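# Move the alphabetically first lettered box into the door tote

## Task

Of the boxes in this office, find the one whose top letter is earliest in the alphabet and set it inside the tote near the door so no part sticks out past the tote's rim. All other boxes must stay on their own desks. The robot must not topple or be left leaning, and the result must hold without the robot supporting anything at the end.

## Robot and tools

ROBOT. A simulated Hello Robot Stretch 3 with one arm. The base has two drive wheels, is 0.33 m long and 0.34 m wide, and cannot slide sideways. A lift rides up and down a mast, and the arm telescopes out to the robot's RIGHT, so reaching further forward means driving the base. Turning in place pivots about the point midway between the wheels, 0.05 m behind the front edge. With the arm pulled in and the wrist folded, a turn sweeps a 0.28 m radius; an unfolded level gripper reaches outside that circle. A loose object may occasionally get nudged by something else.

FRAMES. Base frame: origin on the floor between the drive wheels, x ahead, y to the left, z up. hand_pose is reported in it, located where the closed fingertips meet; with all wrist joints at zero its x axis is up, y runs back along the arm toward the mast, z points to the rear. Odometry frame = base frame at the start of the scene. Fingertips are 0.04 m round pads.

execute_actions. Argument actions: a list holding one action or nothing (empty just reports state and images). An action may contain:
- base: exactly one of {"translate_m": d}, a straight drive offset in metres from the base's last reported position, forward positive, range -1 to 1; or {"rotate_rad": d}, an in-place turn offset in radians, left/counter-clockwise positive, range -3.2 to 3.2.
- joints: absolute targets, keyed by name, each a single number: lift_m 0 to 1.1 (arm height on mast); arm_m 0 to 0.52 (extension); wrist_yaw_rad -1.345 to 4.42 (0 along the arm, positive toward the front, 3.0 folded over the base); wrist_pitch_rad -1.57 to 0.451 (0 level, negative tips fingers down); wrist_roll_rad -2.911 to 2.911 (0 fingers side by side); gripper_m -0.089 to 0.179 (larger is wider; actual tip gap is about 0.007 m less when almost shut, 0.025 m less when fully open, zero under 0.007); head_pan_rad -3.953 to 1.73 (0 forward, positive left, -1.57 looks along the arm); head_tilt_rad -1.53 to 0.419 (negative looks down). Done tolerances: ±0.004 for lift, arm, gripper; ±0.02 for yaw, roll, head; ±0.05 for pitch.
- contact_limits: {"arm_m": effort %} from 1 to 100; the arm halts (contact_stop) near that motor effort, and the cap keeps applying until the next action. Lower means gentler, but too low halts immediately.
Optional cameras: list of head_camera, nav_camera, wrist_camera or all; omitted/null means all, [] none. Unknown keys, names or out-of-range numbers reject the entire call with no motion. All motions in an action start together; none runs past 15 s. Any joint or base left out may still be driving toward an earlier target.

wait: seconds 0 to 10; commands nothing and returns the usual state and images.
zoom_image: camera plus region [x0, y0, x1, y1] in pixels of that camera's most recent full image, top-left is (0, 0), at most 504 by 504.
finished_scene: scene = the number of the current scene; irreversible, and the robot keeps your last command until it ends. Its result says if the goal was met. Finishing a reply without calling any tool ends everything.

RESULTS. pictures lists the order of the returned images. joint_positions gives current joint values. base_status and joint_status describe how the last accepted action ended: done (for the base: wheels turned the commanded amount, slip included); off_target (stopped short, maybe still pushing); contact_stop, time_out, torque_fault (target dropped; joint holds where it stopped unless slack or off). After a contact_stop the arm or lift goes slack until commanded again; a slack lift can sag under load or be pushed up by closing fingers on a surface. on_its_own covers things not commanded in this call; its 'held at' is a held target, not a position, and a rest effort outside its range hints at a load or push. motor_effort: percent of maximum, positive toward higher values, peak in brackets; readings carry fixed biases and noise. Positive wheel effort drives forward. lidar_m: 12 ranges in metres, 30-degree sectors, first straight ahead then counter-clockwise (4th left, 7th behind, 10th right), '-' for nothing; plane 0.17 m high, range 0.15 to 12 m, misses glass and thin legs, partly blocked by mast and low robot parts. wrist_depth_mm and head_depth_mm: 7x7 median depths from top left (45 to 1000 and 280 to 4000 mm; head grid is sideways). base_odometry counts wheel turns, so slip looks like travel; heading -3.142 to 3.142, left positive. turned_by_wheels and turned_by_imu: turning since the previous result. base_tilt in degrees, forward and right positive, with a constant bias up to about 4. contact_limits line: limit in use, default, maximum.

SPEED. Full base speed (0.30 m/s, 1.9 rad/s) needs lift_m under 0.30, arm_m under 0.03 and wrist_yaw_rad over 2.54; otherwise 0.10 m/s and 0.63 rad/s. Shorter robot motion time is better.

GRIPPING. Close to a gripper_m below the object's width (lower squeezes harder; too hard triggers a stall guard and slip). Release by opening at least 0.02 beyond the contact value. Neither the reading nor done proves a grasp. To re-squeeze, send a new value.

CAUTIONS. Fold or unfold the wrist only with lift_m between 0.32 and 0.95, wrist_pitch_rad -0.4 and roll near 0; once folded, lift may go down to 0.25. If yaw is below -0.4, keep pitch at -0.5 or lower. Base, wrist and head never contact-stop; wrist servos pushed hard for seconds switch off for 10 s. Pushing on something rigid with the gripper higher than about 0.45 m, raising the arm's contact limit, pushing again after a contact_stop, or driving while holding or snagged can tip the robot; if it leans, back off in small steps, free the gripper, and lower lift_m to about 0.2. Avoid drops, slams, hard hits and strong pushes, and make sure no box falls or ends outside its place.

Each tool is called after "Emit:" by a JSON object that holds its "name" and its "arguments".

## Session

I'll start by looking at the current state.

Emit:
{"name": "execute_actions", "arguments": {"actions": []}}

Scene clock: 0.00 s.
base_odometry: x=+0.000 y=+0.000 heading=+0.000 (m, m, rad; odometry frame)
turned_by_wheels: +0.000 (rad since the last result)
turned_by_imu: +0.000 (rad since the last result)
base_tilt: forward=+0.9 right=-0.1 (deg)
lidar_m: 0.80 1.67 1.61 1.34 1.00 0.97 1.01 1.40 1.50 1.06 0.79 0.77
head_depth_mm: 720 717 717 715 714 711 712 / 764 763 763 759 759 757 756 / 814 814 812 811 808 808 808 / 875 869 866 865 869 862 861 / 937 932 932 929 929 926 922 / 2058 2173 2166 2209 2248 2248 2177 / 1940 1932 1956 1968 1982 2006 2002
base_status: not commanded
joint_positions: lift_m=+0.441 arm_m=+0.002 wrist_yaw_rad=+3.114 wrist_pitch_rad=-0.480 wrist_roll_rad=+0.020 gripper_m=+0.037 head_pan_rad=-0.019 head_tilt_rad=-0.014
joint_status: not commanded
motor_effort: left_wheel=+0 right_wheel=+0 lift_m=+20 arm_m=+0 wrist_yaw_rad=+1 wrist_pitch_rad=+4 wrist_roll_rad=+1 gripper_m=+1 head_pan_rad=+1 head_tilt_rad=+1 (%)
hand_pose: x=-0.0152 y=+0.0694 z=+0.4402 quat_wxyz=(+0.179, +0.695, +0.157, +0.678) (m; base frame)
wrist_depth_mm: 762 872 - - - - - / 793 944 - - - - - / 817 - - - - - - / 835 934 - 958 951 936 922 / 793 768 779 779 806 796 767 / 665 656 688 664 680 679 670 / 574 570 579 579 575 581 576
pictures: head_camera (sideways: a quarter turn clockwise sets it upright), nav_camera (sideways: a quarter turn counterclockwise sets it upright), wrist_camera
Images, in order (width x height): head_camera 896x504, nav_camera 672x504, wrist_camera 644x364.

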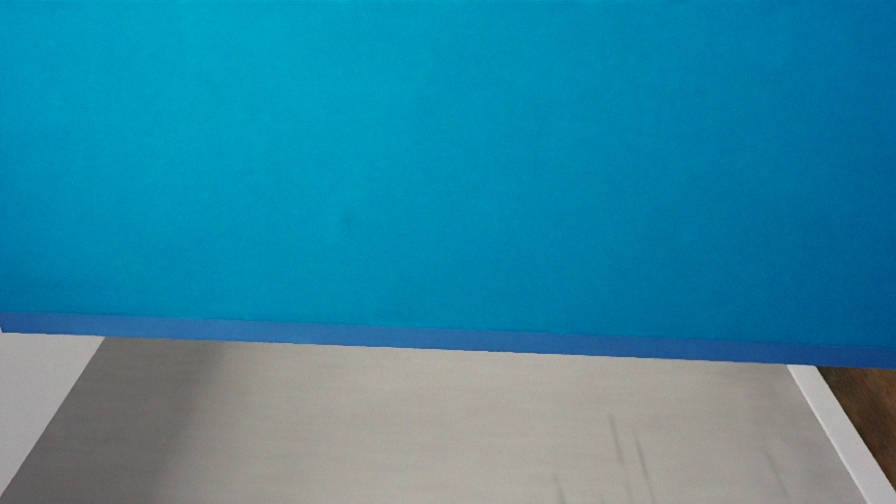

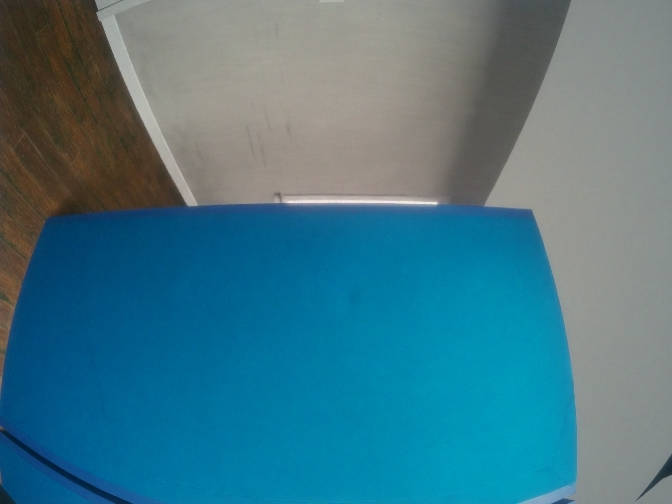

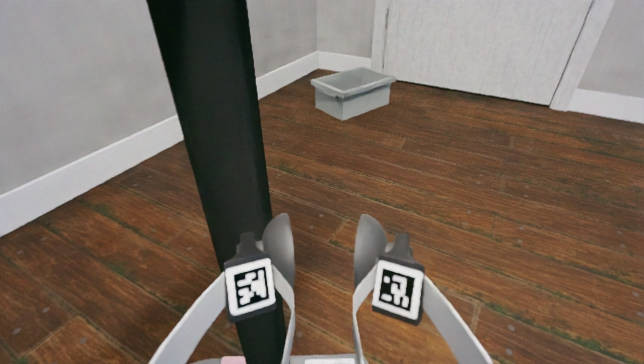

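Emit:
{"name": "execute_actions", "arguments": {"actions": [{"joints": {"head_pan_rad": 1.2, "head_tilt_rad": -0.5}}], "cameras": ["head_camera", "nav_camera"]}}

Emit:
{"name": "execute_actions", "arguments": {"actions": [{"joints": {"head_pan_rad": -1.3, "head_tilt_rad": -0.5}}], "cameras": ["head_camera", "nav_camera"]}}

Scene clock: 4.80 s.
base_odometry: x=+0.000 y=+0.000 heading=+0.000 (m, m, rad; odometry frame)
turned_by_wheels: +0.000 (rad since the last result)
turned_by_imu: +0.001 (rad since the last result)
base_tilt: forward=+1.1 right=-0.2 (deg)
lidar_m: 0.80 1.68 1.60 1.34 1.00 0.97 1.01 1.40 1.50 1.06 0.79 0.76
head_depth_mm: 1324 1412 1537 1679 1851 1635 1369 / 1338 1445 1563 1716 1865 1640 1359 / 1363 1495 1605 1770 1887 1635 1357 / 1398 1525 1648 1798 1958 1641 1359 / 1441 1557 1705 1872 1967 1615 1348 / 1482 1625 1776 1972 2011 1564 1350 / 1524 1652 1778 1888 1887 1607 1345
base_status: not commanded
joint_positions: lift_m=+0.441 arm_m=+0.002 wrist_yaw_rad=+3.114 wrist_pitch_rad=-0.480 wrist_roll_rad=+0.020 gripper_m=+0.037 head_pan_rad=+1.193 head_tilt_rad=-0.494
joint_status: all done
motor_effort: left_wheel=+0(0) right_wheel=+0(0) lift_m=+20(20) arm_m=+0(0) wrist_yaw_rad=+1(0) wrist_pitch_rad=+4(4) wrist_roll_rad=+1(1) gripper_m=-1(0) head_pan_rad=+3(31) head_tilt_rad=-3(32) (%)
hand_pose: x=-0.0152 y=+0.0694 z=+0.4402 quat_wxyz=(+0.179, +0.695, +0.157, +0.678) (m; base frame)
wrist_depth_mm: 760 894 - - - - - / 795 955 - - - - - / 815 - - - - - - / 835 929 - 944 933 951 920 / 776 783 786 783 807 771 779 / 656 665 694 658 675 659 667 / 577 578 578 584 576 572 578
pictures: head_camera (sideways: a quarter turn clockwise sets it upright), nav_camera (sideways: a quarter turn counterclockwise sets it upright)
Images, in order (width x height): head_camera 896x504, nav_camera 672x504.

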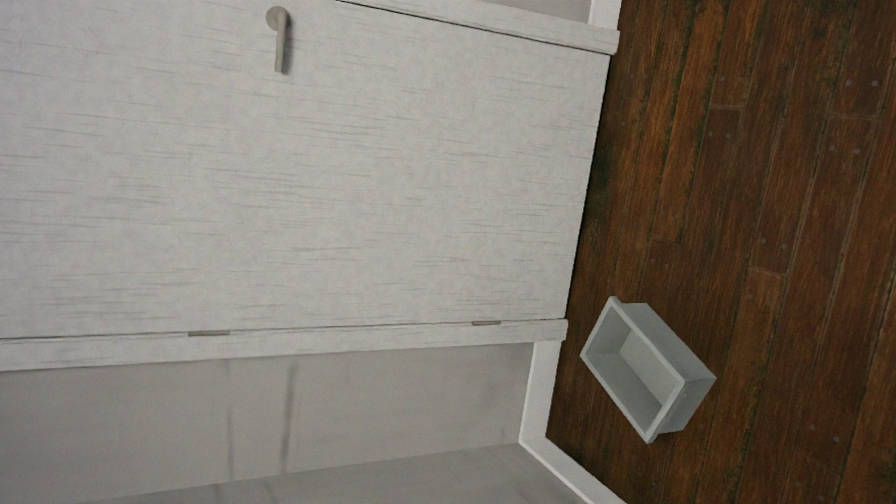

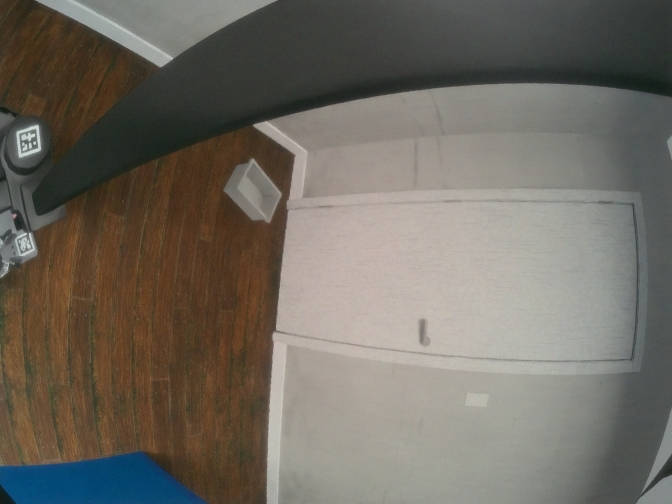

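Scene clock: 6.43 s.
base_odometry: x=+0.000 y=+0.000 heading=+0.000 (m, m, rad; odometry frame)
turned_by_wheels: +0.000 (rad since the last result)
turned_by_imu: +0.000 (rad since the last result)
base_tilt: forward=+1.0 right=-0.1 (deg)
lidar_m: 0.80 1.68 1.60 1.34 1.00 0.96 1.01 1.40 1.50 1.06 0.79 0.76
head_depth_mm: 1035 1156 1308 1500 1745 1632 1367 / 948 1044 1171 1312 1504 1615 1353 / 877 956 1058 1181 1339 1503 1361 / 811 879 968 1069 1187 1354 1349 / 759 816 887 976 1076 1197 1306 / 710 764 818 898 983 1091 1226 / 669 717 772 837 916 1003 1105
base_status: not commanded
joint_positions: lift_m=+0.441 arm_m=+0.002 wrist_yaw_rad=+3.114 wrist_pitch_rad=-0.480 wrist_roll_rad=+0.020 gripper_m=+0.037 head_pan_rad=-1.293 head_tilt_rad=-0.494
joint_status: all done
motor_effort: left_wheel=+0(0) right_wheel=+0(0) lift_m=+20(20) arm_m=+0(0) wrist_yaw_rad=+1(1) wrist_pitch_rad=+4(4) wrist_roll_rad=+1(1) gripper_m=+0(0) head_pan_rad=-3(32) head_tilt_rad=-4(4) (%)
hand_pose: x=-0.0152 y=+0.0694 z=+0.4402 quat_wxyz=(+0.179, +0.695, +0.157, +0.678) (m; base frame)
wrist_depth_mm: 749 909 - - - - - / 778 941 - - - - - / 809 - - - - - - / 829 960 - 963 952 937 941 / 781 773 777 783 786 794 780 / 669 672 687 655 683 666 659 / 574 589 576 586 584 577 571
pictures: head_camera (sideways: a quarter turn clockwise sets it upright), nav_camera (sideways: a quarter turn counterclockwise sets it upright)
Images, in order (width x height): head_camera 896x504, nav_camera 672x504.

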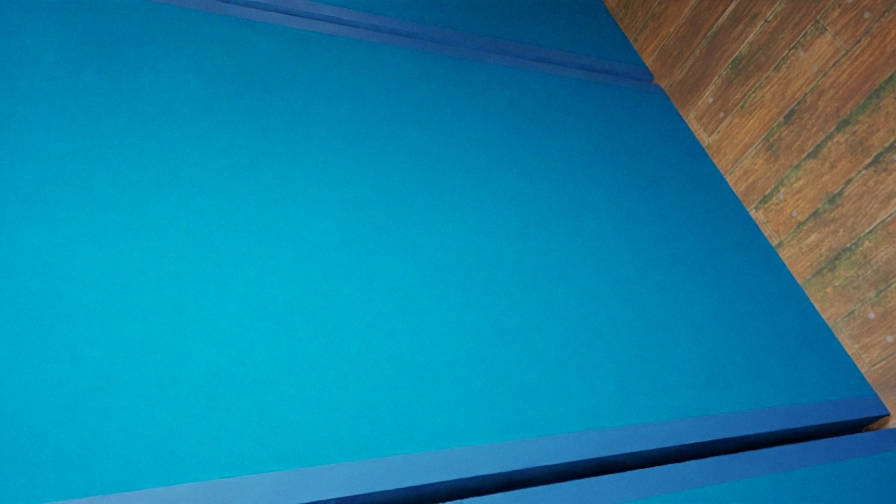

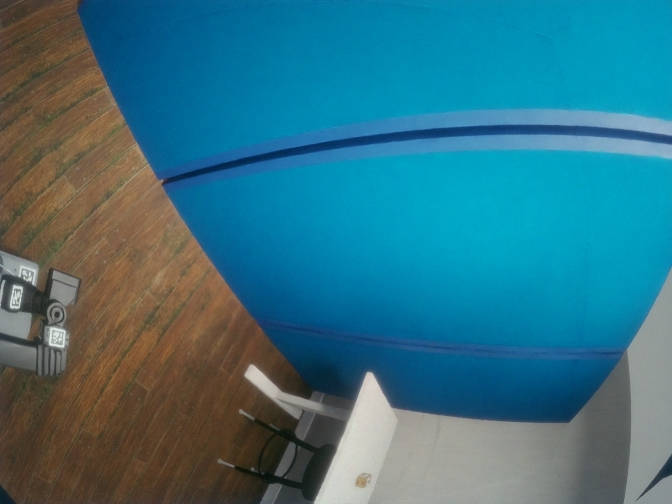

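Emit:
{"name": "execute_actions", "arguments": {"actions": [{"joints": {"head_pan_rad": -2.1, "head_tilt_rad": -0.4}}], "cameras": ["head_camera", "nav_camera"]}}

Scene clock: 10.20 s.
base_odometry: x=+0.000 y=+0.000 heading=+0.000 (m, m, rad; odometry frame)
turned_by_wheels: +0.000 (rad since the last result)
turned_by_imu: +0.001 (rad since the last result)
base_tilt: forward=+1.1 right=+0.0 (deg)
lidar_m: 0.80 1.68 1.60 1.34 1.00 0.97 1.01 1.40 1.50 1.06 0.79 0.77
head_depth_mm: 1805 1928 2048 1674 2338 1788 1455 / 1808 1931 2081 1700 2322 1773 1441 / 1824 1969 2076 1677 2185 1779 1444 / 1856 1961 2112 1629 2305 1767 1449 / 1883 1987 2107 1692 2198 1755 1439 / 1882 2010 2115 1745 2115 1745 1430 / 1797 1847 1890 1761 2006 1748 1439
base_status: not commanded
joint_positions: lift_m=+0.441 arm_m=+0.002 wrist_yaw_rad=+3.114 wrist_pitch_rad=-0.480 wrist_roll_rad=+0.020 gripper_m=+0.037 head_pan_rad=-2.093 head_tilt_rad=-0.409
joint_status: all done
motor_effort: left_wheel=+0(0) right_wheel=+0(0) lift_m=+20(20) arm_m=+1(1) wrist_yaw_rad=+1(1) wrist_pitch_rad=+4(4) wrist_roll_rad=+1(1) gripper_m=-1(0) head_pan_rad=-2(28) head_tilt_rad=+4(13) (%)
hand_pose: x=-0.0152 y=+0.0694 z=+0.4402 quat_wxyz=(+0.179, +0.695, +0.157, +0.678) (m; base frame)
wrist_depth_mm: 760 896 - - - - - / 777 958 - - - - - / 833 - - - - - - / 855 944 - 924 938 937 939 / 774 775 774 782 796 783 784 / 665 673 682 666 671 665 665 / 586 586 579 585 583 574 573
pictures: head_camera (sideways: a quarter turn clockwise sets it upright), nav_camera (sideways: a quarter turn counterclockwise sets it upright)
Images, in order (width x height): head_camera 896x504, nav_camera 672x504.

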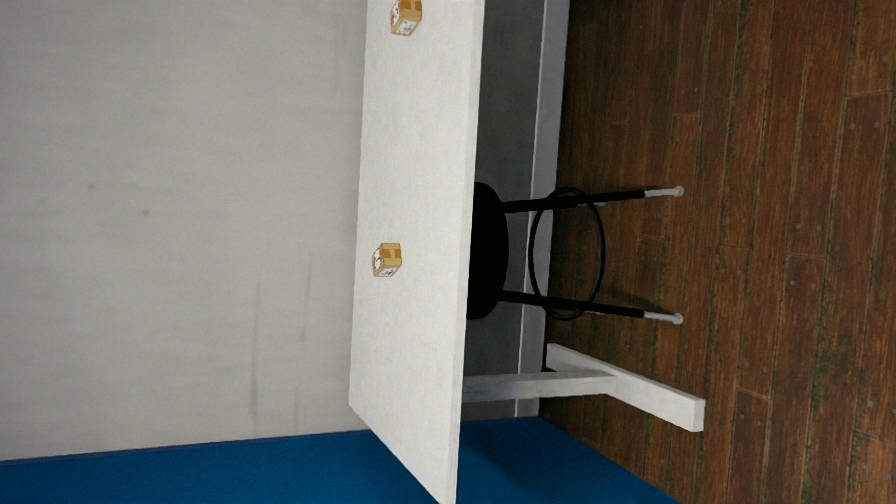

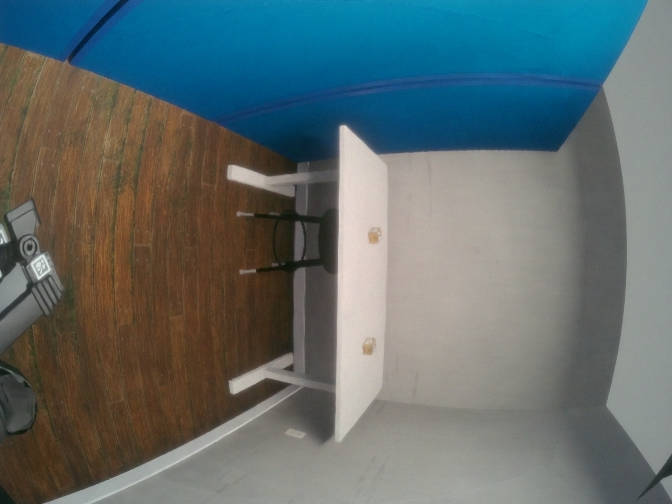

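Emit:
{"name": "zoom_image", "arguments": {"camera": "head_camera", "region": [350, 225, 430, 295]}}

Emit:
{"name": "zoom_image", "arguments": {"camera": "head_camera", "region": [370, 0, 450, 60]}}

Region (350, 225, 430, 295) of head_camera's 896x504 image, scaled by 6.300, with more detail than that image has; it fills the top 441 rows of this view, and the rest is white.

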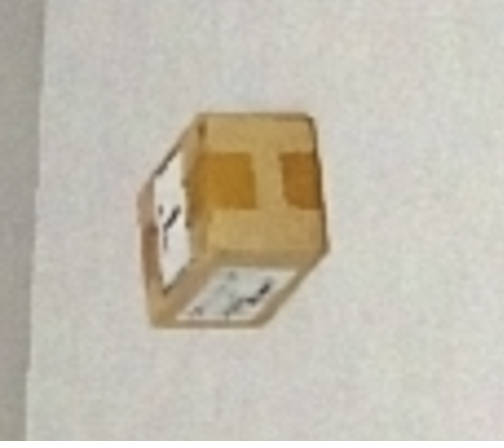

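Region (370, 0, 450, 60) of head_camera's 896x504 image, scaled by 6.300, with more detail than that image has; it fills the top 378 rows of this view, and the rest is white.

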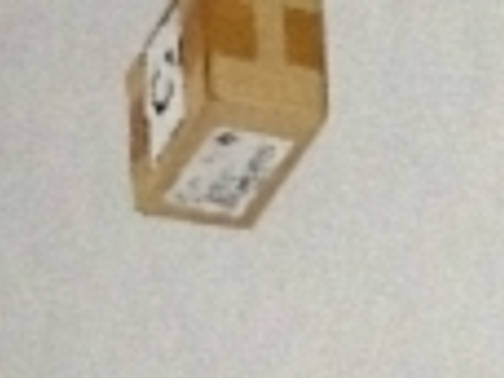

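Emit:
{"name": "execute_actions", "arguments": {"actions": [{"base": {"rotate_rad": 1.03}, "joints": {"lift_m": 0.26, "head_pan_rad": -3.14, "head_tilt_rad": -0.6}}], "cameras": ["nav_camera"]}}

Emit:
{"name": "execute_actions", "arguments": {"actions": [{"base": {"translate_m": -0.7}}], "cameras": ["head_camera", "nav_camera"]}}

Scene clock: 27.00 s.
base_odometry: x=+0.000 y=+0.000 heading=+1.030 (m, m, rad; odometry frame)
turned_by_wheels: +1.030 (rad since the last result)
turned_by_imu: +1.029 (rad since the last result)
base_tilt: forward=+1.1 right=+0.1 (deg)
lidar_m: 1.60 1.38 1.00 0.96 1.00 1.37 1.51 1.09 0.80 0.77 0.79 1.69
head_depth_mm: 1811 1949 1612 2345 1837 1501 1282 / 1831 1977 1596 2337 1851 1505 1281 / 1842 1969 1602 2217 1809 1493 1279 / 1858 1978 1637 2337 1808 1478 1269 / 1859 2003 1666 2205 1817 1488 1267 / 1896 2013 1679 2124 1812 1495 1268 / 1861 1940 1796 2064 1794 1509 1268
base_status: done
joint_positions: lift_m=+0.260 arm_m=+0.002 wrist_yaw_rad=+3.114 wrist_pitch_rad=-0.480 wrist_roll_rad=+0.020 gripper_m=+0.037 head_pan_rad=-3.133 head_tilt_rad=-0.593
joint_status: all done
motor_effort: left_wheel=-2(7) right_wheel=+2(8) lift_m=+16(17) arm_m=+0(0) wrist_yaw_rad=+1(1) wrist_pitch_rad=+5(4) wrist_roll_rad=+1(1) gripper_m=+0(0) head_pan_rad=-3(32) head_tilt_rad=-4(22) (%)
hand_pose: x=-0.0152 y=+0.0693 z=+0.2591 quat_wxyz=(+0.180, +0.695, +0.157, +0.678) (m; base frame)
wrist_depth_mm: 861 866 908 894 914 925 903 / 921 950 - - - - - / 824 810 - 860 833 821 824 / 653 661 - 647 657 634 655 / 533 535 535 532 548 534 534 / 455 - - - 464 456 457 / - - - - 394 396 397
pictures: nav_camera (sideways: a quarter turn counterclockwise sets it upright)
Images, in order (width x height): nav_camera 672x504.

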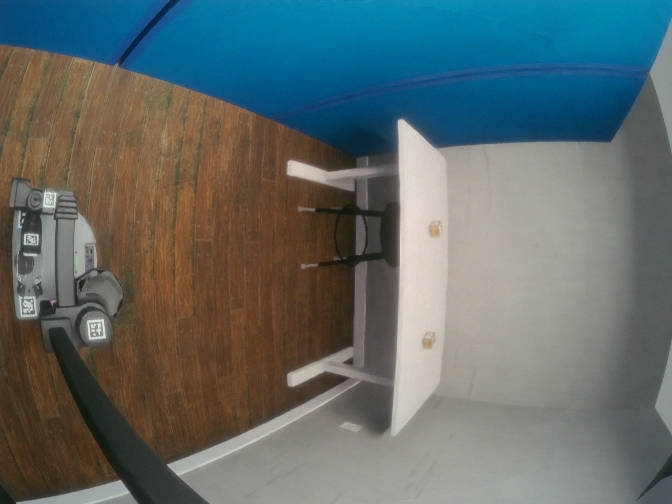

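Scene clock: 31.13 s.
base_odometry: x=-0.361 y=-0.600 heading=+1.030 (m, m, rad; odometry frame)
turned_by_wheels: +0.000 (rad since the last result)
turned_by_imu: +0.002 (rad since the last result)
base_tilt: forward=+0.9 right=-0.1 (deg)
lidar_m: 2.30 1.37 1.00 0.96 1.00 1.20 0.81 0.83 0.80 0.77 0.80 1.09
head_depth_mm: 1211 1333 1406 1034 865 1511 1275 / 1214 1341 1413 1039 861 1506 1275 / 1223 1352 1430 1034 897 1491 1280 / 1235 1361 1414 1022 891 1459 1267 / 1250 1365 1419 1030 885 1446 1261 / 1255 1379 1398 1016 884 1461 1267 / 1268 1406 1411 1010 1353 1451 1274
base_status: done
joint_positions: lift_m=+0.260 arm_m=+0.002 wrist_yaw_rad=+3.114 wrist_pitch_rad=-0.480 wrist_roll_rad=+0.020 gripper_m=+0.037 head_pan_rad=-3.133 head_tilt_rad=-0.594
joint_status: not commanded
motor_effort: left_wheel=-2(10) right_wheel=+3(6) lift_m=+17(17) arm_m=+1(0) wrist_yaw_rad=+1(1) wrist_pitch_rad=+5(5) wrist_roll_rad=+1(1) gripper_m=+0(0) head_pan_rad=-2(3) head_tilt_rad=-3(4) (%)
hand_pose: x=-0.0152 y=+0.0693 z=+0.2591 quat_wxyz=(+0.180, +0.695, +0.157, +0.678) (m; base frame)
wrist_depth_mm: 868 862 899 904 905 912 917 / 976 951 - 981 - - - / 796 835 - 818 836 841 835 / 652 668 - 652 647 651 641 / 538 544 538 528 540 531 538 / 458 - - - 467 451 453 / - - - - 393 397 396
pictures: head_camera (sideways: a quarter turn clockwise sets it upright), nav_camera (sideways: a quarter turn counterclockwise sets it upright)
Images, in order (width x height): head_camera 896x504, nav_camera 672x504.

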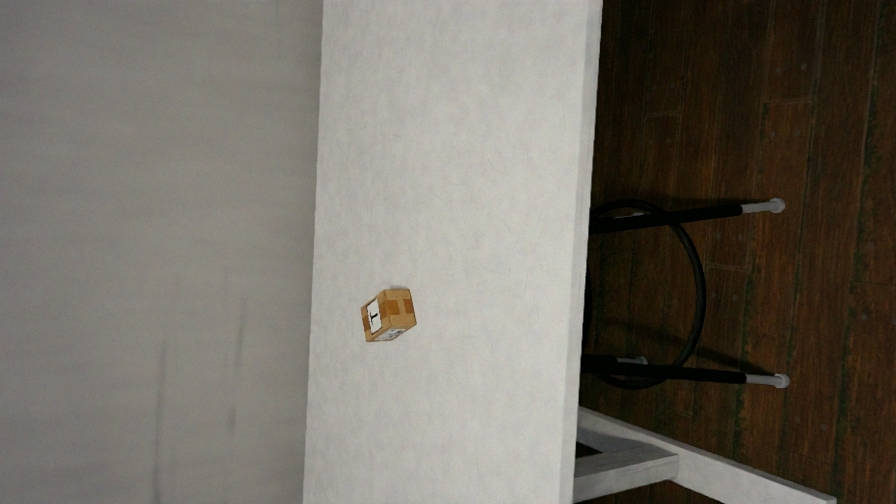

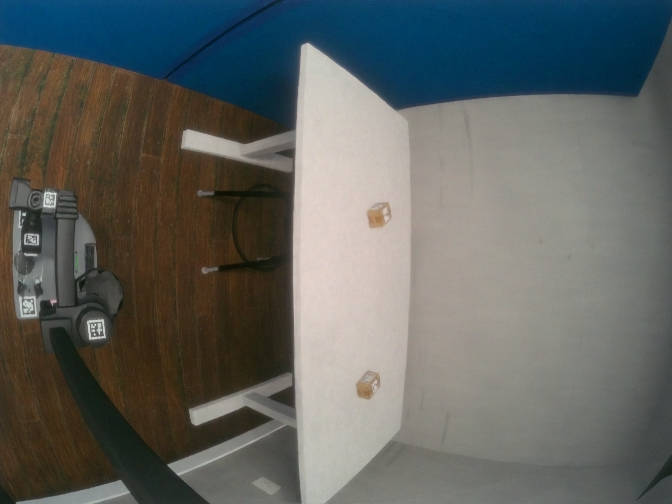

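Emit:
{"name": "zoom_image", "arguments": {"camera": "head_camera", "region": [345, 275, 435, 355]}}

Emit:
{"name": "zoom_image", "arguments": {"camera": "nav_camera", "region": [340, 355, 400, 415]}}

Region (345, 275, 435, 355) of head_camera's 896x504 image, scaled by 5.600, with more detail than that image has.

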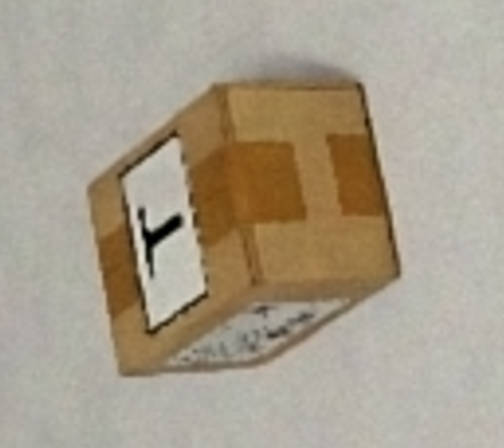

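Region (340, 355, 400, 415) of nav_camera's 672x504 image, scaled by 8.400, with more detail than that image has.

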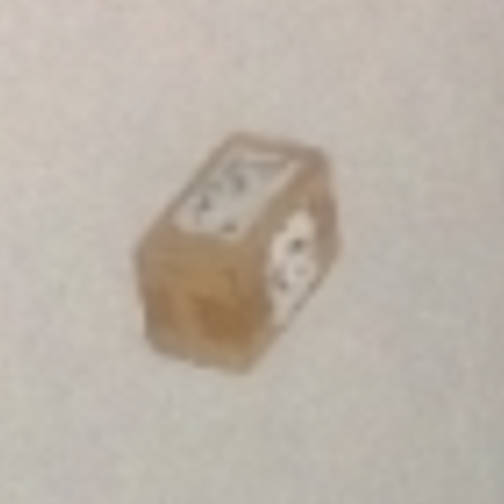

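Emit:
{"name": "execute_actions", "arguments": {"actions": [{"joints": {"head_pan_rad": -3.6}}], "cameras": ["head_camera"]}}

Scene clock: 36.10 s.
base_odometry: x=-0.361 y=-0.600 heading=+1.030 (m, m, rad; odometry frame)
turned_by_wheels: +0.000 (rad since the last result)
turned_by_imu: +0.001 (rad since the last result)
base_tilt: forward=+1.1 right=-0.2 (deg)
lidar_m: 2.30 1.37 1.01 0.97 1.00 1.20 0.82 0.82 0.80 0.77 0.79 1.09
head_depth_mm: 1341 1402 1410 1081 1657 1501 1270 / 1425 1556 1429 1029 1684 1489 1265 / 1381 1520 1420 1028 1714 1509 1270 / 1325 1456 1423 1026 1714 1503 1267 / 1291 1405 1408 1025 1651 1487 1265 / 1246 1360 1404 1024 885 1478 1264 / 1208 1302 1382 1023 852 1454 1271
base_status: not commanded
joint_positions: lift_m=+0.260 arm_m=+0.002 wrist_yaw_rad=+3.114 wrist_pitch_rad=-0.480 wrist_roll_rad=+0.020 gripper_m=+0.037 head_pan_rad=-3.593 head_tilt_rad=-0.594
joint_status: all done
motor_effort: left_wheel=-2(2) right_wheel=+2(2) lift_m=+16(17) arm_m=+0(0) wrist_yaw_rad=+1(1) wrist_pitch_rad=+5(5) wrist_roll_rad=+1(1) gripper_m=+0(0) head_pan_rad=-2(23) head_tilt_rad=-3(3) (%)
hand_pose: x=-0.0152 y=+0.0693 z=+0.2591 quat_wxyz=(+0.180, +0.695, +0.157, +0.678) (m; base frame)
wrist_depth_mm: 864 866 876 901 903 916 913 / 927 936 - 982 - - - / 802 830 - 840 816 821 821 / 651 655 - 663 653 641 649 / 540 542 532 538 550 528 535 / 457 - - - 475 452 458 / - - - - 399 394 393
pictures: head_camera (sideways: a quarter turn clockwise sets it upright)
Images, in order (width x height): head_camera 896x504.

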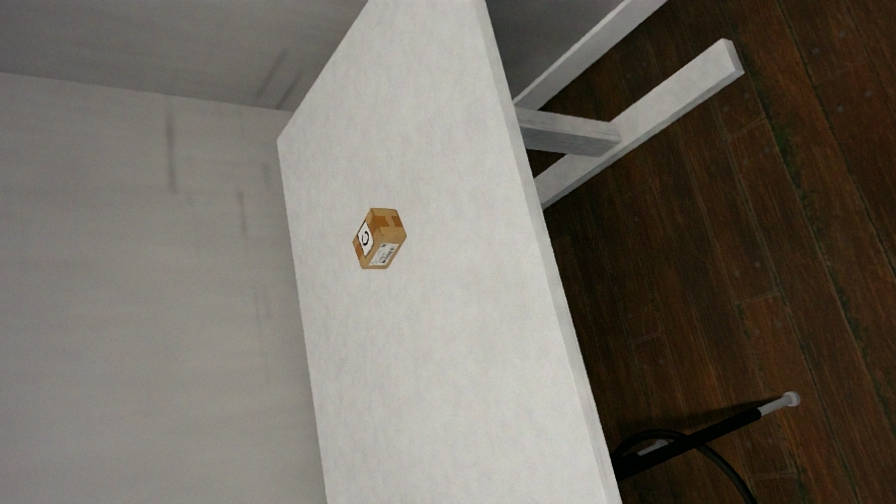

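Emit:
{"name": "zoom_image", "arguments": {"camera": "head_camera", "region": [335, 195, 425, 280]}}

Region (335, 195, 425, 280) of head_camera's 896x504 image, scaled by 5.600, with more detail than that image has.

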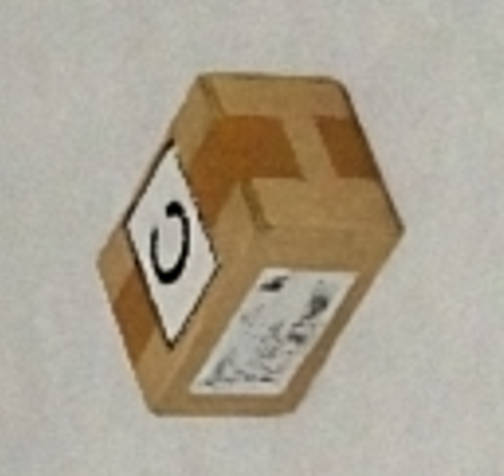

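Emit:
{"name": "execute_actions", "arguments": {"actions": [{"base": {"rotate_rad": -0.3}, "joints": {"head_pan_rad": -0.9, "head_tilt_rad": -0.5}}], "cameras": []}}

Emit:
{"name": "execute_actions", "arguments": {"actions": [{"base": {"translate_m": 1.0}}], "cameras": ["nav_camera"]}}

Emit:
{"name": "execute_actions", "arguments": {"actions": [{"base": {"translate_m": 0.85}, "joints": {"head_pan_rad": -1.27, "head_tilt_rad": -0.4}}], "cameras": ["head_camera", "nav_camera"]}}

Scene clock: 52.23 s.
base_odometry: x=-0.361 y=-0.600 heading=+0.730 (m, m, rad; odometry frame)
turned_by_wheels: -0.300 (rad since the last result)
turned_by_imu: -0.298 (rad since the last result)
base_tilt: forward=+1.0 right=-0.1 (deg)
lidar_m: 1.45 2.07 1.14 0.97 0.96 1.10 0.82 0.82 0.91 0.77 0.77 0.87
head_depth_mm: 619 660 716 776 851 937 1044 / 643 690 747 820 896 993 1118 / 667 719 781 860 951 1055 1201 / 696 757 819 906 1012 1138 1274 / 734 798 874 972 1076 1232 1337 / 764 832 913 1017 1157 1321 1330 / 798 878 976 1092 1239 1441 1322
base_status: done
joint_positions: lift_m=+0.260 arm_m=+0.002 wrist_yaw_rad=+3.114 wrist_pitch_rad=-0.480 wrist_roll_rad=+0.020 gripper_m=+0.037 head_pan_rad=-0.907 head_tilt_rad=-0.507
joint_status: all done
motor_effort: left_wheel=+2(9) right_wheel=-2(6) lift_m=+16(17) arm_m=+0(0) wrist_yaw_rad=+1(1) wrist_pitch_rad=+5(5) wrist_roll_rad=+1(1) gripper_m=+0(0) head_pan_rad=+3(33) head_tilt_rad=+4(13) (%)
hand_pose: x=-0.0152 y=+0.0693 z=+0.2591 quat_wxyz=(+0.180, +0.695, +0.157, +0.678) (m; base frame)
wrist_depth_mm: 755 798 876 937 - - - / 801 858 - - - - - / 829 818 - 819 823 823 837 / 653 662 - 659 655 646 651 / 540 538 535 545 546 535 542 / 450 - - - 474 455 451 / - - - - 398 394 397
pictures: none
No camera images: the call's "cameras" was empty. Leave "cameras" out to get every camera's image.

Scene clock: 57.23 s.
base_odometry: x=+0.385 y=+0.067 heading=+0.730 (m, m, rad; odometry frame)
turned_by_wheels: +0.000 (rad since the last result)
turned_by_imu: -0.001 (rad since the last result)
base_tilt: forward=+0.8 right=-0.2 (deg)
lidar_m: 1.38 1.34 1.48 1.26 1.26 1.42 1.79 1.02 0.56 0.48 0.48 0.54
head_depth_mm: 367 393 424 460 504 558 623 / 380 410 443 486 532 591 663 / 396 428 465 508 564 632 714 / 413 447 490 537 597 675 771 / 431 469 515 570 636 726 834 / 452 494 544 607 681 791 1248 / 474 526 1852 2034 1970 1595 1332
base_status: done
joint_positions: lift_m=+0.260 arm_m=+0.002 wrist_yaw_rad=+3.114 wrist_pitch_rad=-0.480 wrist_roll_rad=+0.020 gripper_m=+0.037 head_pan_rad=-0.907 head_tilt_rad=-0.507
joint_status: not commanded
motor_effort: left_wheel=+3(10) right_wheel=-2(4) lift_m=+17(16) arm_m=+0(0) wrist_yaw_rad=+1(1) wrist_pitch_rad=+4(5) wrist_roll_rad=+1(1) gripper_m=-1(1) head_pan_rad=+3(1) head_tilt_rad=+3(3) (%)
hand_pose: x=-0.0152 y=+0.0693 z=+0.2591 quat_wxyz=(+0.180, +0.695, +0.157, +0.678) (m; base frame)
wrist_depth_mm: 989 - - - - - - / - - - - - - - / 850 824 - 832 824 815 815 / 659 655 - 649 644 651 655 / 536 529 544 536 542 542 542 / 461 - - - 469 455 454 / - - - - 398 397 391
pictures: nav_camera (sideways: a quarter turn counterclockwise sets it upright)
Images, in order (width x height): nav_camera 672x504.

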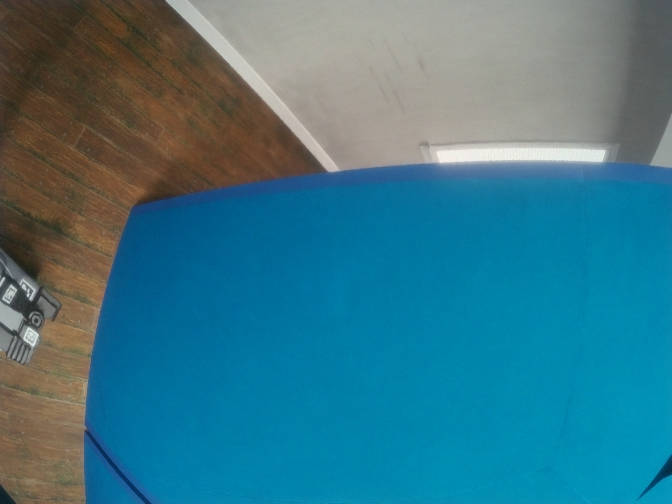

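Scene clock: 61.77 s.
base_odometry: x=+1.018 y=+0.634 heading=+0.730 (m, m, rad; odometry frame)
turned_by_wheels: +0.000 (rad since the last result)
turned_by_imu: +0.000 (rad since the last result)
base_tilt: forward=+0.9 right=+0.1 (deg)
lidar_m: 0.57 0.56 0.60 1.03 1.51 1.71 2.55 0.49 0.46 0.75 1.22 0.67
head_depth_mm: 2745 2958 3055 3256 2309 1779 1454 / 2802 2980 3089 3097 2288 1785 1451 / 2809 2983 3235 3323 2295 1768 1433 / 2820 3031 3224 3227 2285 1747 1432 / 2783 2929 3136 2938 2271 1744 1428 / 1842 1904 1971 2053 2092 1766 1435 / 1384 1402 1441 1492 1555 1575 1428
base_status: done
joint_positions: lift_m=+0.260 arm_m=+0.002 wrist_yaw_rad=+3.114 wrist_pitch_rad=-0.481 wrist_roll_rad=+0.020 gripper_m=+0.037 head_pan_rad=-1.263 head_tilt_rad=-0.409
joint_status: all done
motor_effort: left_wheel=+2(11) right_wheel=-2(5) lift_m=+17(17) arm_m=+1(1) wrist_yaw_rad=+1(1) wrist_pitch_rad=+5(5) wrist_roll_rad=+1(1) gripper_m=+0(0) head_pan_rad=-3(19) head_tilt_rad=+4(16) (%)
hand_pose: x=-0.0152 y=+0.0693 z=+0.2591 quat_wxyz=(+0.180, +0.695, +0.157, +0.678) (m; base frame)
wrist_depth_mm: - - - - 902 642 484 / - - - - 958 651 493 / 830 838 - 820 825 680 519 / 651 663 - 658 654 636 542 / 542 535 534 533 545 532 519 / 457 - - - 469 451 459 / - - - - 393 397 396
pictures: head_camera (sideways: a quarter turn clockwise sets it upright), nav_camera (sideways: a quarter turn counterclockwise sets it upright)
Images, in order (width x height): head_camera 896x504, nav_camera 672x504.

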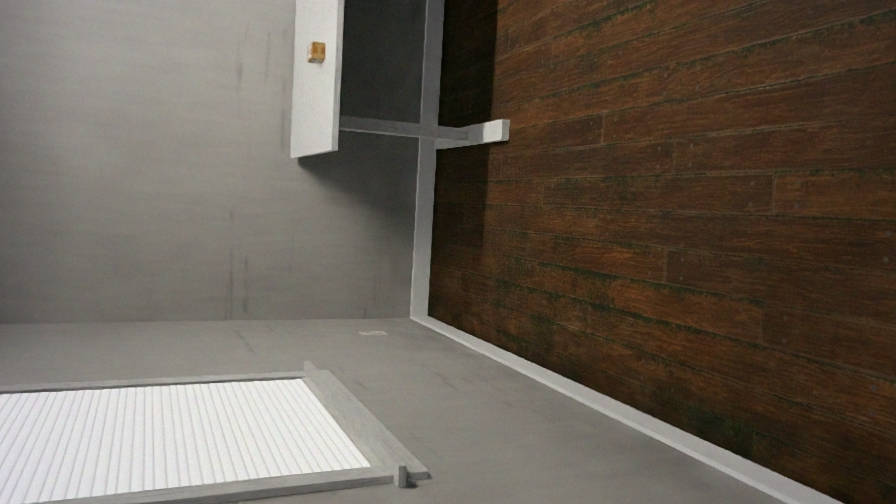

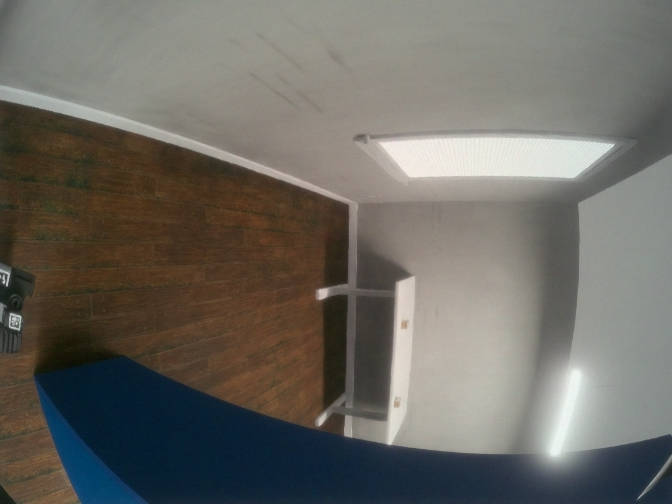

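Emit:
{"name": "execute_actions", "arguments": {"actions": [{"base": {"rotate_rad": -1.3}, "joints": {"head_pan_rad": -0.8, "head_tilt_rad": -0.4}}], "cameras": []}}

Emit:
{"name": "execute_actions", "arguments": {"actions": [{"base": {"translate_m": 1.0}}], "cameras": ["head_camera", "nav_camera"]}}

Scene clock: 68.17 s.
base_odometry: x=+1.018 y=+0.634 heading=-0.570 (m, m, rad; odometry frame)
turned_by_wheels: -1.300 (rad since the last result)
turned_by_imu: -1.295 (rad since the last result)
base_tilt: forward=+0.9 right=-0.1 (deg)
lidar_m: 2.34 0.82 0.59 0.57 0.58 0.76 1.50 1.55 2.10 0.93 0.46 0.55
head_depth_mm: 359 376 398 432 483 562 670 / 388 408 431 457 487 520 571 / 422 447 476 507 543 585 633 / 464 494 528 567 613 670 732 / 515 552 594 645 706 775 863 / 578 625 680 753 830 945 1362 / 3029 3270 3448 3184 2265 1748 1431
base_status: done
joint_positions: lift_m=+0.260 arm_m=+0.002 wrist_yaw_rad=+3.114 wrist_pitch_rad=-0.481 wrist_roll_rad=+0.020 gripper_m=+0.037 head_pan_rad=-0.807 head_tilt_rad=-0.408
joint_status: all done
motor_effort: left_wheel=+2(10) right_wheel=-2(7) lift_m=+16(17) arm_m=+0(0) wrist_yaw_rad=+1(1) wrist_pitch_rad=+5(5) wrist_roll_rad=+1(1) gripper_m=+0(0) head_pan_rad=+1(22) head_tilt_rad=+3(5) (%)
hand_pose: x=-0.0152 y=+0.0693 z=+0.2591 quat_wxyz=(+0.180, +0.695, +0.157, +0.678) (m; base frame)
wrist_depth_mm: 510 520 543 554 553 568 567 / 568 565 - 595 610 614 617 / 604 614 - 644 656 670 675 / 653 642 - 657 651 640 652 / 531 528 535 538 543 530 543 / 462 - - - 473 456 454 / - - - - 396 395 397
pictures: none
No camera images: the call's "cameras" was empty. Leave "cameras" out to get every camera's image.

Scene clock: 73.17 s.
base_odometry: x=+1.860 y=+0.094 heading=-0.570 (m, m, rad; odometry frame)
turned_by_wheels: +0.000 (rad since the last result)
turned_by_imu: -0.001 (rad since the last result)
base_tilt: forward=+1.1 right=-0.3 (deg)
lidar_m: 1.83 0.84 0.61 0.58 0.60 0.81 2.07 0.55 0.49 1.29 2.97 2.35
head_depth_mm: 3108 3285 3524 3312 2332 1801 1452 / 3226 3464 3691 3223 2296 1787 1451 / 2947 3149 3461 3321 2298 1759 1429 / 2697 2906 2979 3218 2302 1767 1441 / 2429 2680 2495 2935 2281 1750 1435 / 2285 2411 2466 2690 2285 1738 1427 / 2124 2240 2277 2503 2276 1745 1438
base_status: done
joint_positions: lift_m=+0.260 arm_m=+0.002 wrist_yaw_rad=+3.114 wrist_pitch_rad=-0.481 wrist_roll_rad=+0.020 gripper_m=+0.037 head_pan_rad=-0.807 head_tilt_rad=-0.408
joint_status: not commanded
motor_effort: left_wheel=+2(10) right_wheel=-2(5) lift_m=+17(16) arm_m=+1(0) wrist_yaw_rad=+1(1) wrist_pitch_rad=+5(5) wrist_roll_rad=+1(1) gripper_m=+1(0) head_pan_rad=+2(1) head_tilt_rad=+4(5) (%)
hand_pose: x=-0.0152 y=+0.0693 z=+0.2591 quat_wxyz=(+0.180, +0.695, +0.157, +0.678) (m; base frame)
wrist_depth_mm: 536 547 566 567 566 583 590 / 589 596 - 612 614 633 636 / 634 646 - 666 674 675 712 / 655 654 - 652 658 653 655 / 535 543 536 538 548 533 531 / 454 - - - 470 455 452 / - - - - 399 396 394
pictures: head_camera (sideways: a quarter turn clockwise sets it upright), nav_camera (sideways: a quarter turn counterclockwise sets it upright)
Images, in order (width x height): head_camera 896x504, nav_camera 672x504.

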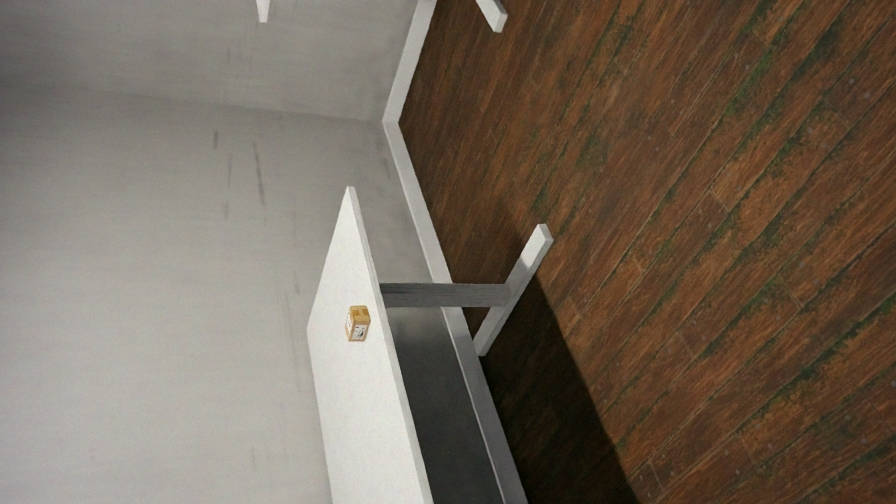

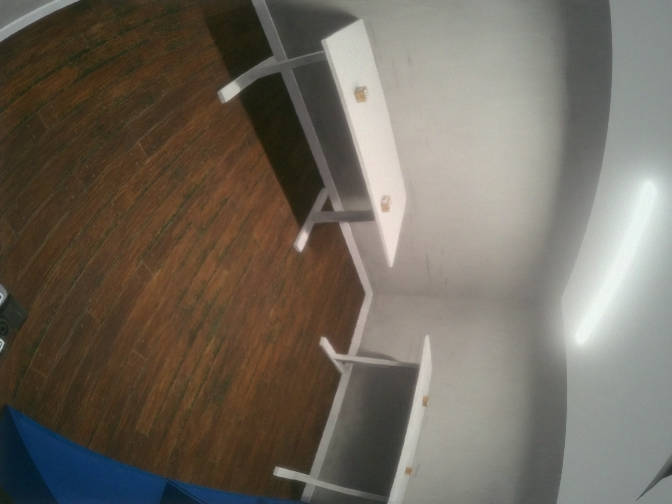

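Emit:
{"name": "execute_actions", "arguments": {"actions": [{"base": {"rotate_rad": -0.95}, "joints": {"head_pan_rad": 1.1, "head_tilt_rad": -0.5}}], "cameras": []}}

Emit:
{"name": "execute_actions", "arguments": {"actions": [{"base": {"translate_m": 1.0}}], "cameras": ["head_camera", "nav_camera"]}}

Scene clock: 78.97 s.
base_odometry: x=+1.860 y=+0.094 heading=-1.520 (m, m, rad; odometry frame)
turned_by_wheels: -0.950 (rad since the last result)
turned_by_imu: -0.946 (rad since the last result)
base_tilt: forward=+1.0 right=-0.4 (deg)
lidar_m: 2.36 1.84 1.71 0.76 0.59 0.58 0.62 0.91 2.49 0.50 0.49 2.22
head_depth_mm: 1852 2005 2050 2365 2002 1647 1356 / 1894 2070 2208 2452 2066 1631 1359 / 1945 2086 2281 2501 2026 1626 1365 / 1970 2123 2324 2504 2037 1620 1362 / 1744 1848 1986 2134 1940 1612 1353 / 1340 1399 1475 1559 1654 1578 1340 / 1060 1116 1169 1214 1285 1346 1314
base_status: done
joint_positions: lift_m=+0.260 arm_m=+0.002 wrist_yaw_rad=+3.114 wrist_pitch_rad=-0.481 wrist_roll_rad=+0.020 gripper_m=+0.037 head_pan_rad=+1.093 head_tilt_rad=-0.495
joint_status: all done
motor_effort: left_wheel=+2(11) right_wheel=-2(7) lift_m=+16(17) arm_m=+0(0) wrist_yaw_rad=+1(0) wrist_pitch_rad=+5(5) wrist_roll_rad=+1(1) gripper_m=+0(1) head_pan_rad=+3(34) head_tilt_rad=-2(15) (%)
hand_pose: x=-0.0152 y=+0.0693 z=+0.2591 quat_wxyz=(+0.180, +0.695, +0.157, +0.678) (m; base frame)
wrist_depth_mm: 457 524 765 965 - - - / 477 577 - - - - - / 490 608 - 827 826 831 825 / 506 602 - 643 650 652 653 / 515 536 543 537 551 538 534 / 457 - - - 466 459 453 / - - - - 397 396 394
pictures: none
No camera images: the call's "cameras" was empty. Leave "cameras" out to get every camera's image.

Scene clock: 83.90 s.
base_odometry: x=+1.911 y=-0.904 heading=-1.519 (m, m, rad; odometry frame)
turned_by_wheels: +0.000 (rad since the last result)
turned_by_imu: -0.001 (rad since the last result)
base_tilt: forward=+1.0 right=-0.1 (deg)
lidar_m: 2.21 1.42 1.69 1.33 1.42 1.39 1.49 0.97 1.30 0.98 1.64 2.00
head_depth_mm: 1386 1501 1601 1228 1876 1626 1350 / 1420 1525 1620 1224 1902 1624 1354 / 1454 1553 1651 1217 1955 1617 1355 / 1476 1586 1686 1216 1952 1618 1361 / 1497 1630 1726 1157 1961 1611 1360 / 1530 1652 1762 1206 1873 1561 1344 / 1566 1699 1871 1262 2012 1617 1336
base_status: done
joint_positions: lift_m=+0.260 arm_m=+0.002 wrist_yaw_rad=+3.114 wrist_pitch_rad=-0.481 wrist_roll_rad=+0.020 gripper_m=+0.037 head_pan_rad=+1.093 head_tilt_rad=-0.495
joint_status: not commanded
motor_effort: left_wheel=+2(10) right_wheel=-2(4) lift_m=+17(16) arm_m=+0(0) wrist_yaw_rad=+1(1) wrist_pitch_rad=+5(5) wrist_roll_rad=+1(1) gripper_m=+0(1) head_pan_rad=+3(3) head_tilt_rad=-3(3) (%)
hand_pose: x=-0.0152 y=+0.0693 z=+0.2591 quat_wxyz=(+0.180, +0.695, +0.157, +0.678) (m; base frame)
wrist_depth_mm: - - - - - - - / - - - - - - - / 844 826 - 821 824 812 844 / 654 649 - 658 648 648 652 / 533 545 540 543 547 532 533 / 457 - - - 469 457 453 / - - - - 394 396 395
pictures: head_camera (sideways: a quarter turn clockwise sets it upright), nav_camera (sideways: a quarter turn counterclockwise sets it upright)
Images, in order (width x height): head_camera 896x504, nav_camera 672x504.

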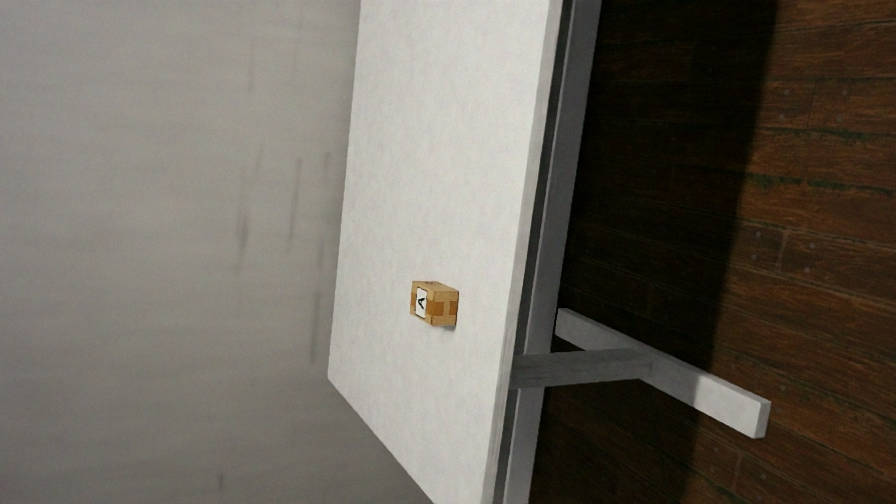

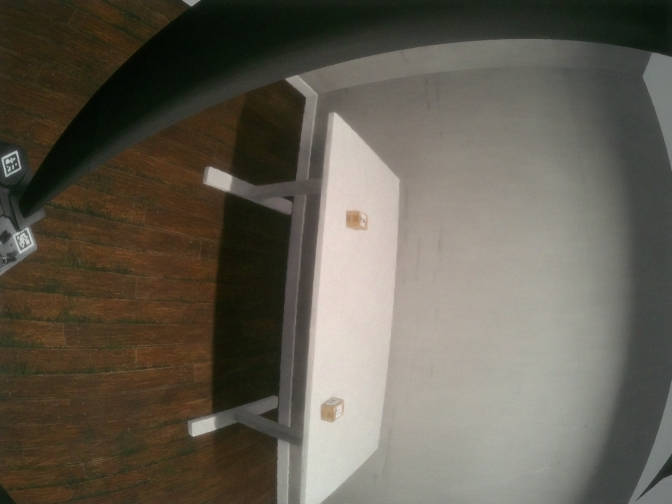

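Emit:
{"name": "zoom_image", "arguments": {"camera": "head_camera", "region": [395, 265, 475, 340]}}

Region (395, 265, 475, 340) of head_camera's 896x504 image, scaled by 6.300, with more detail than that image has; it fills the top 472 rows of this view, and the rest is white.

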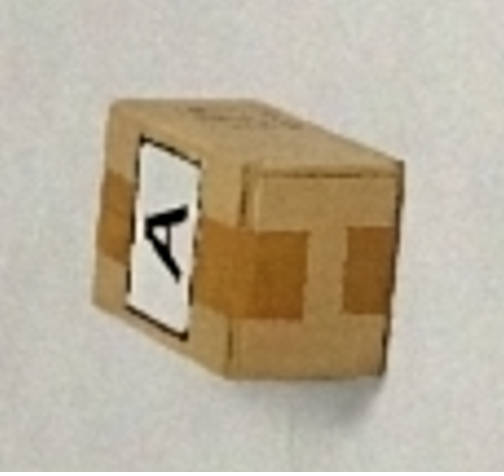

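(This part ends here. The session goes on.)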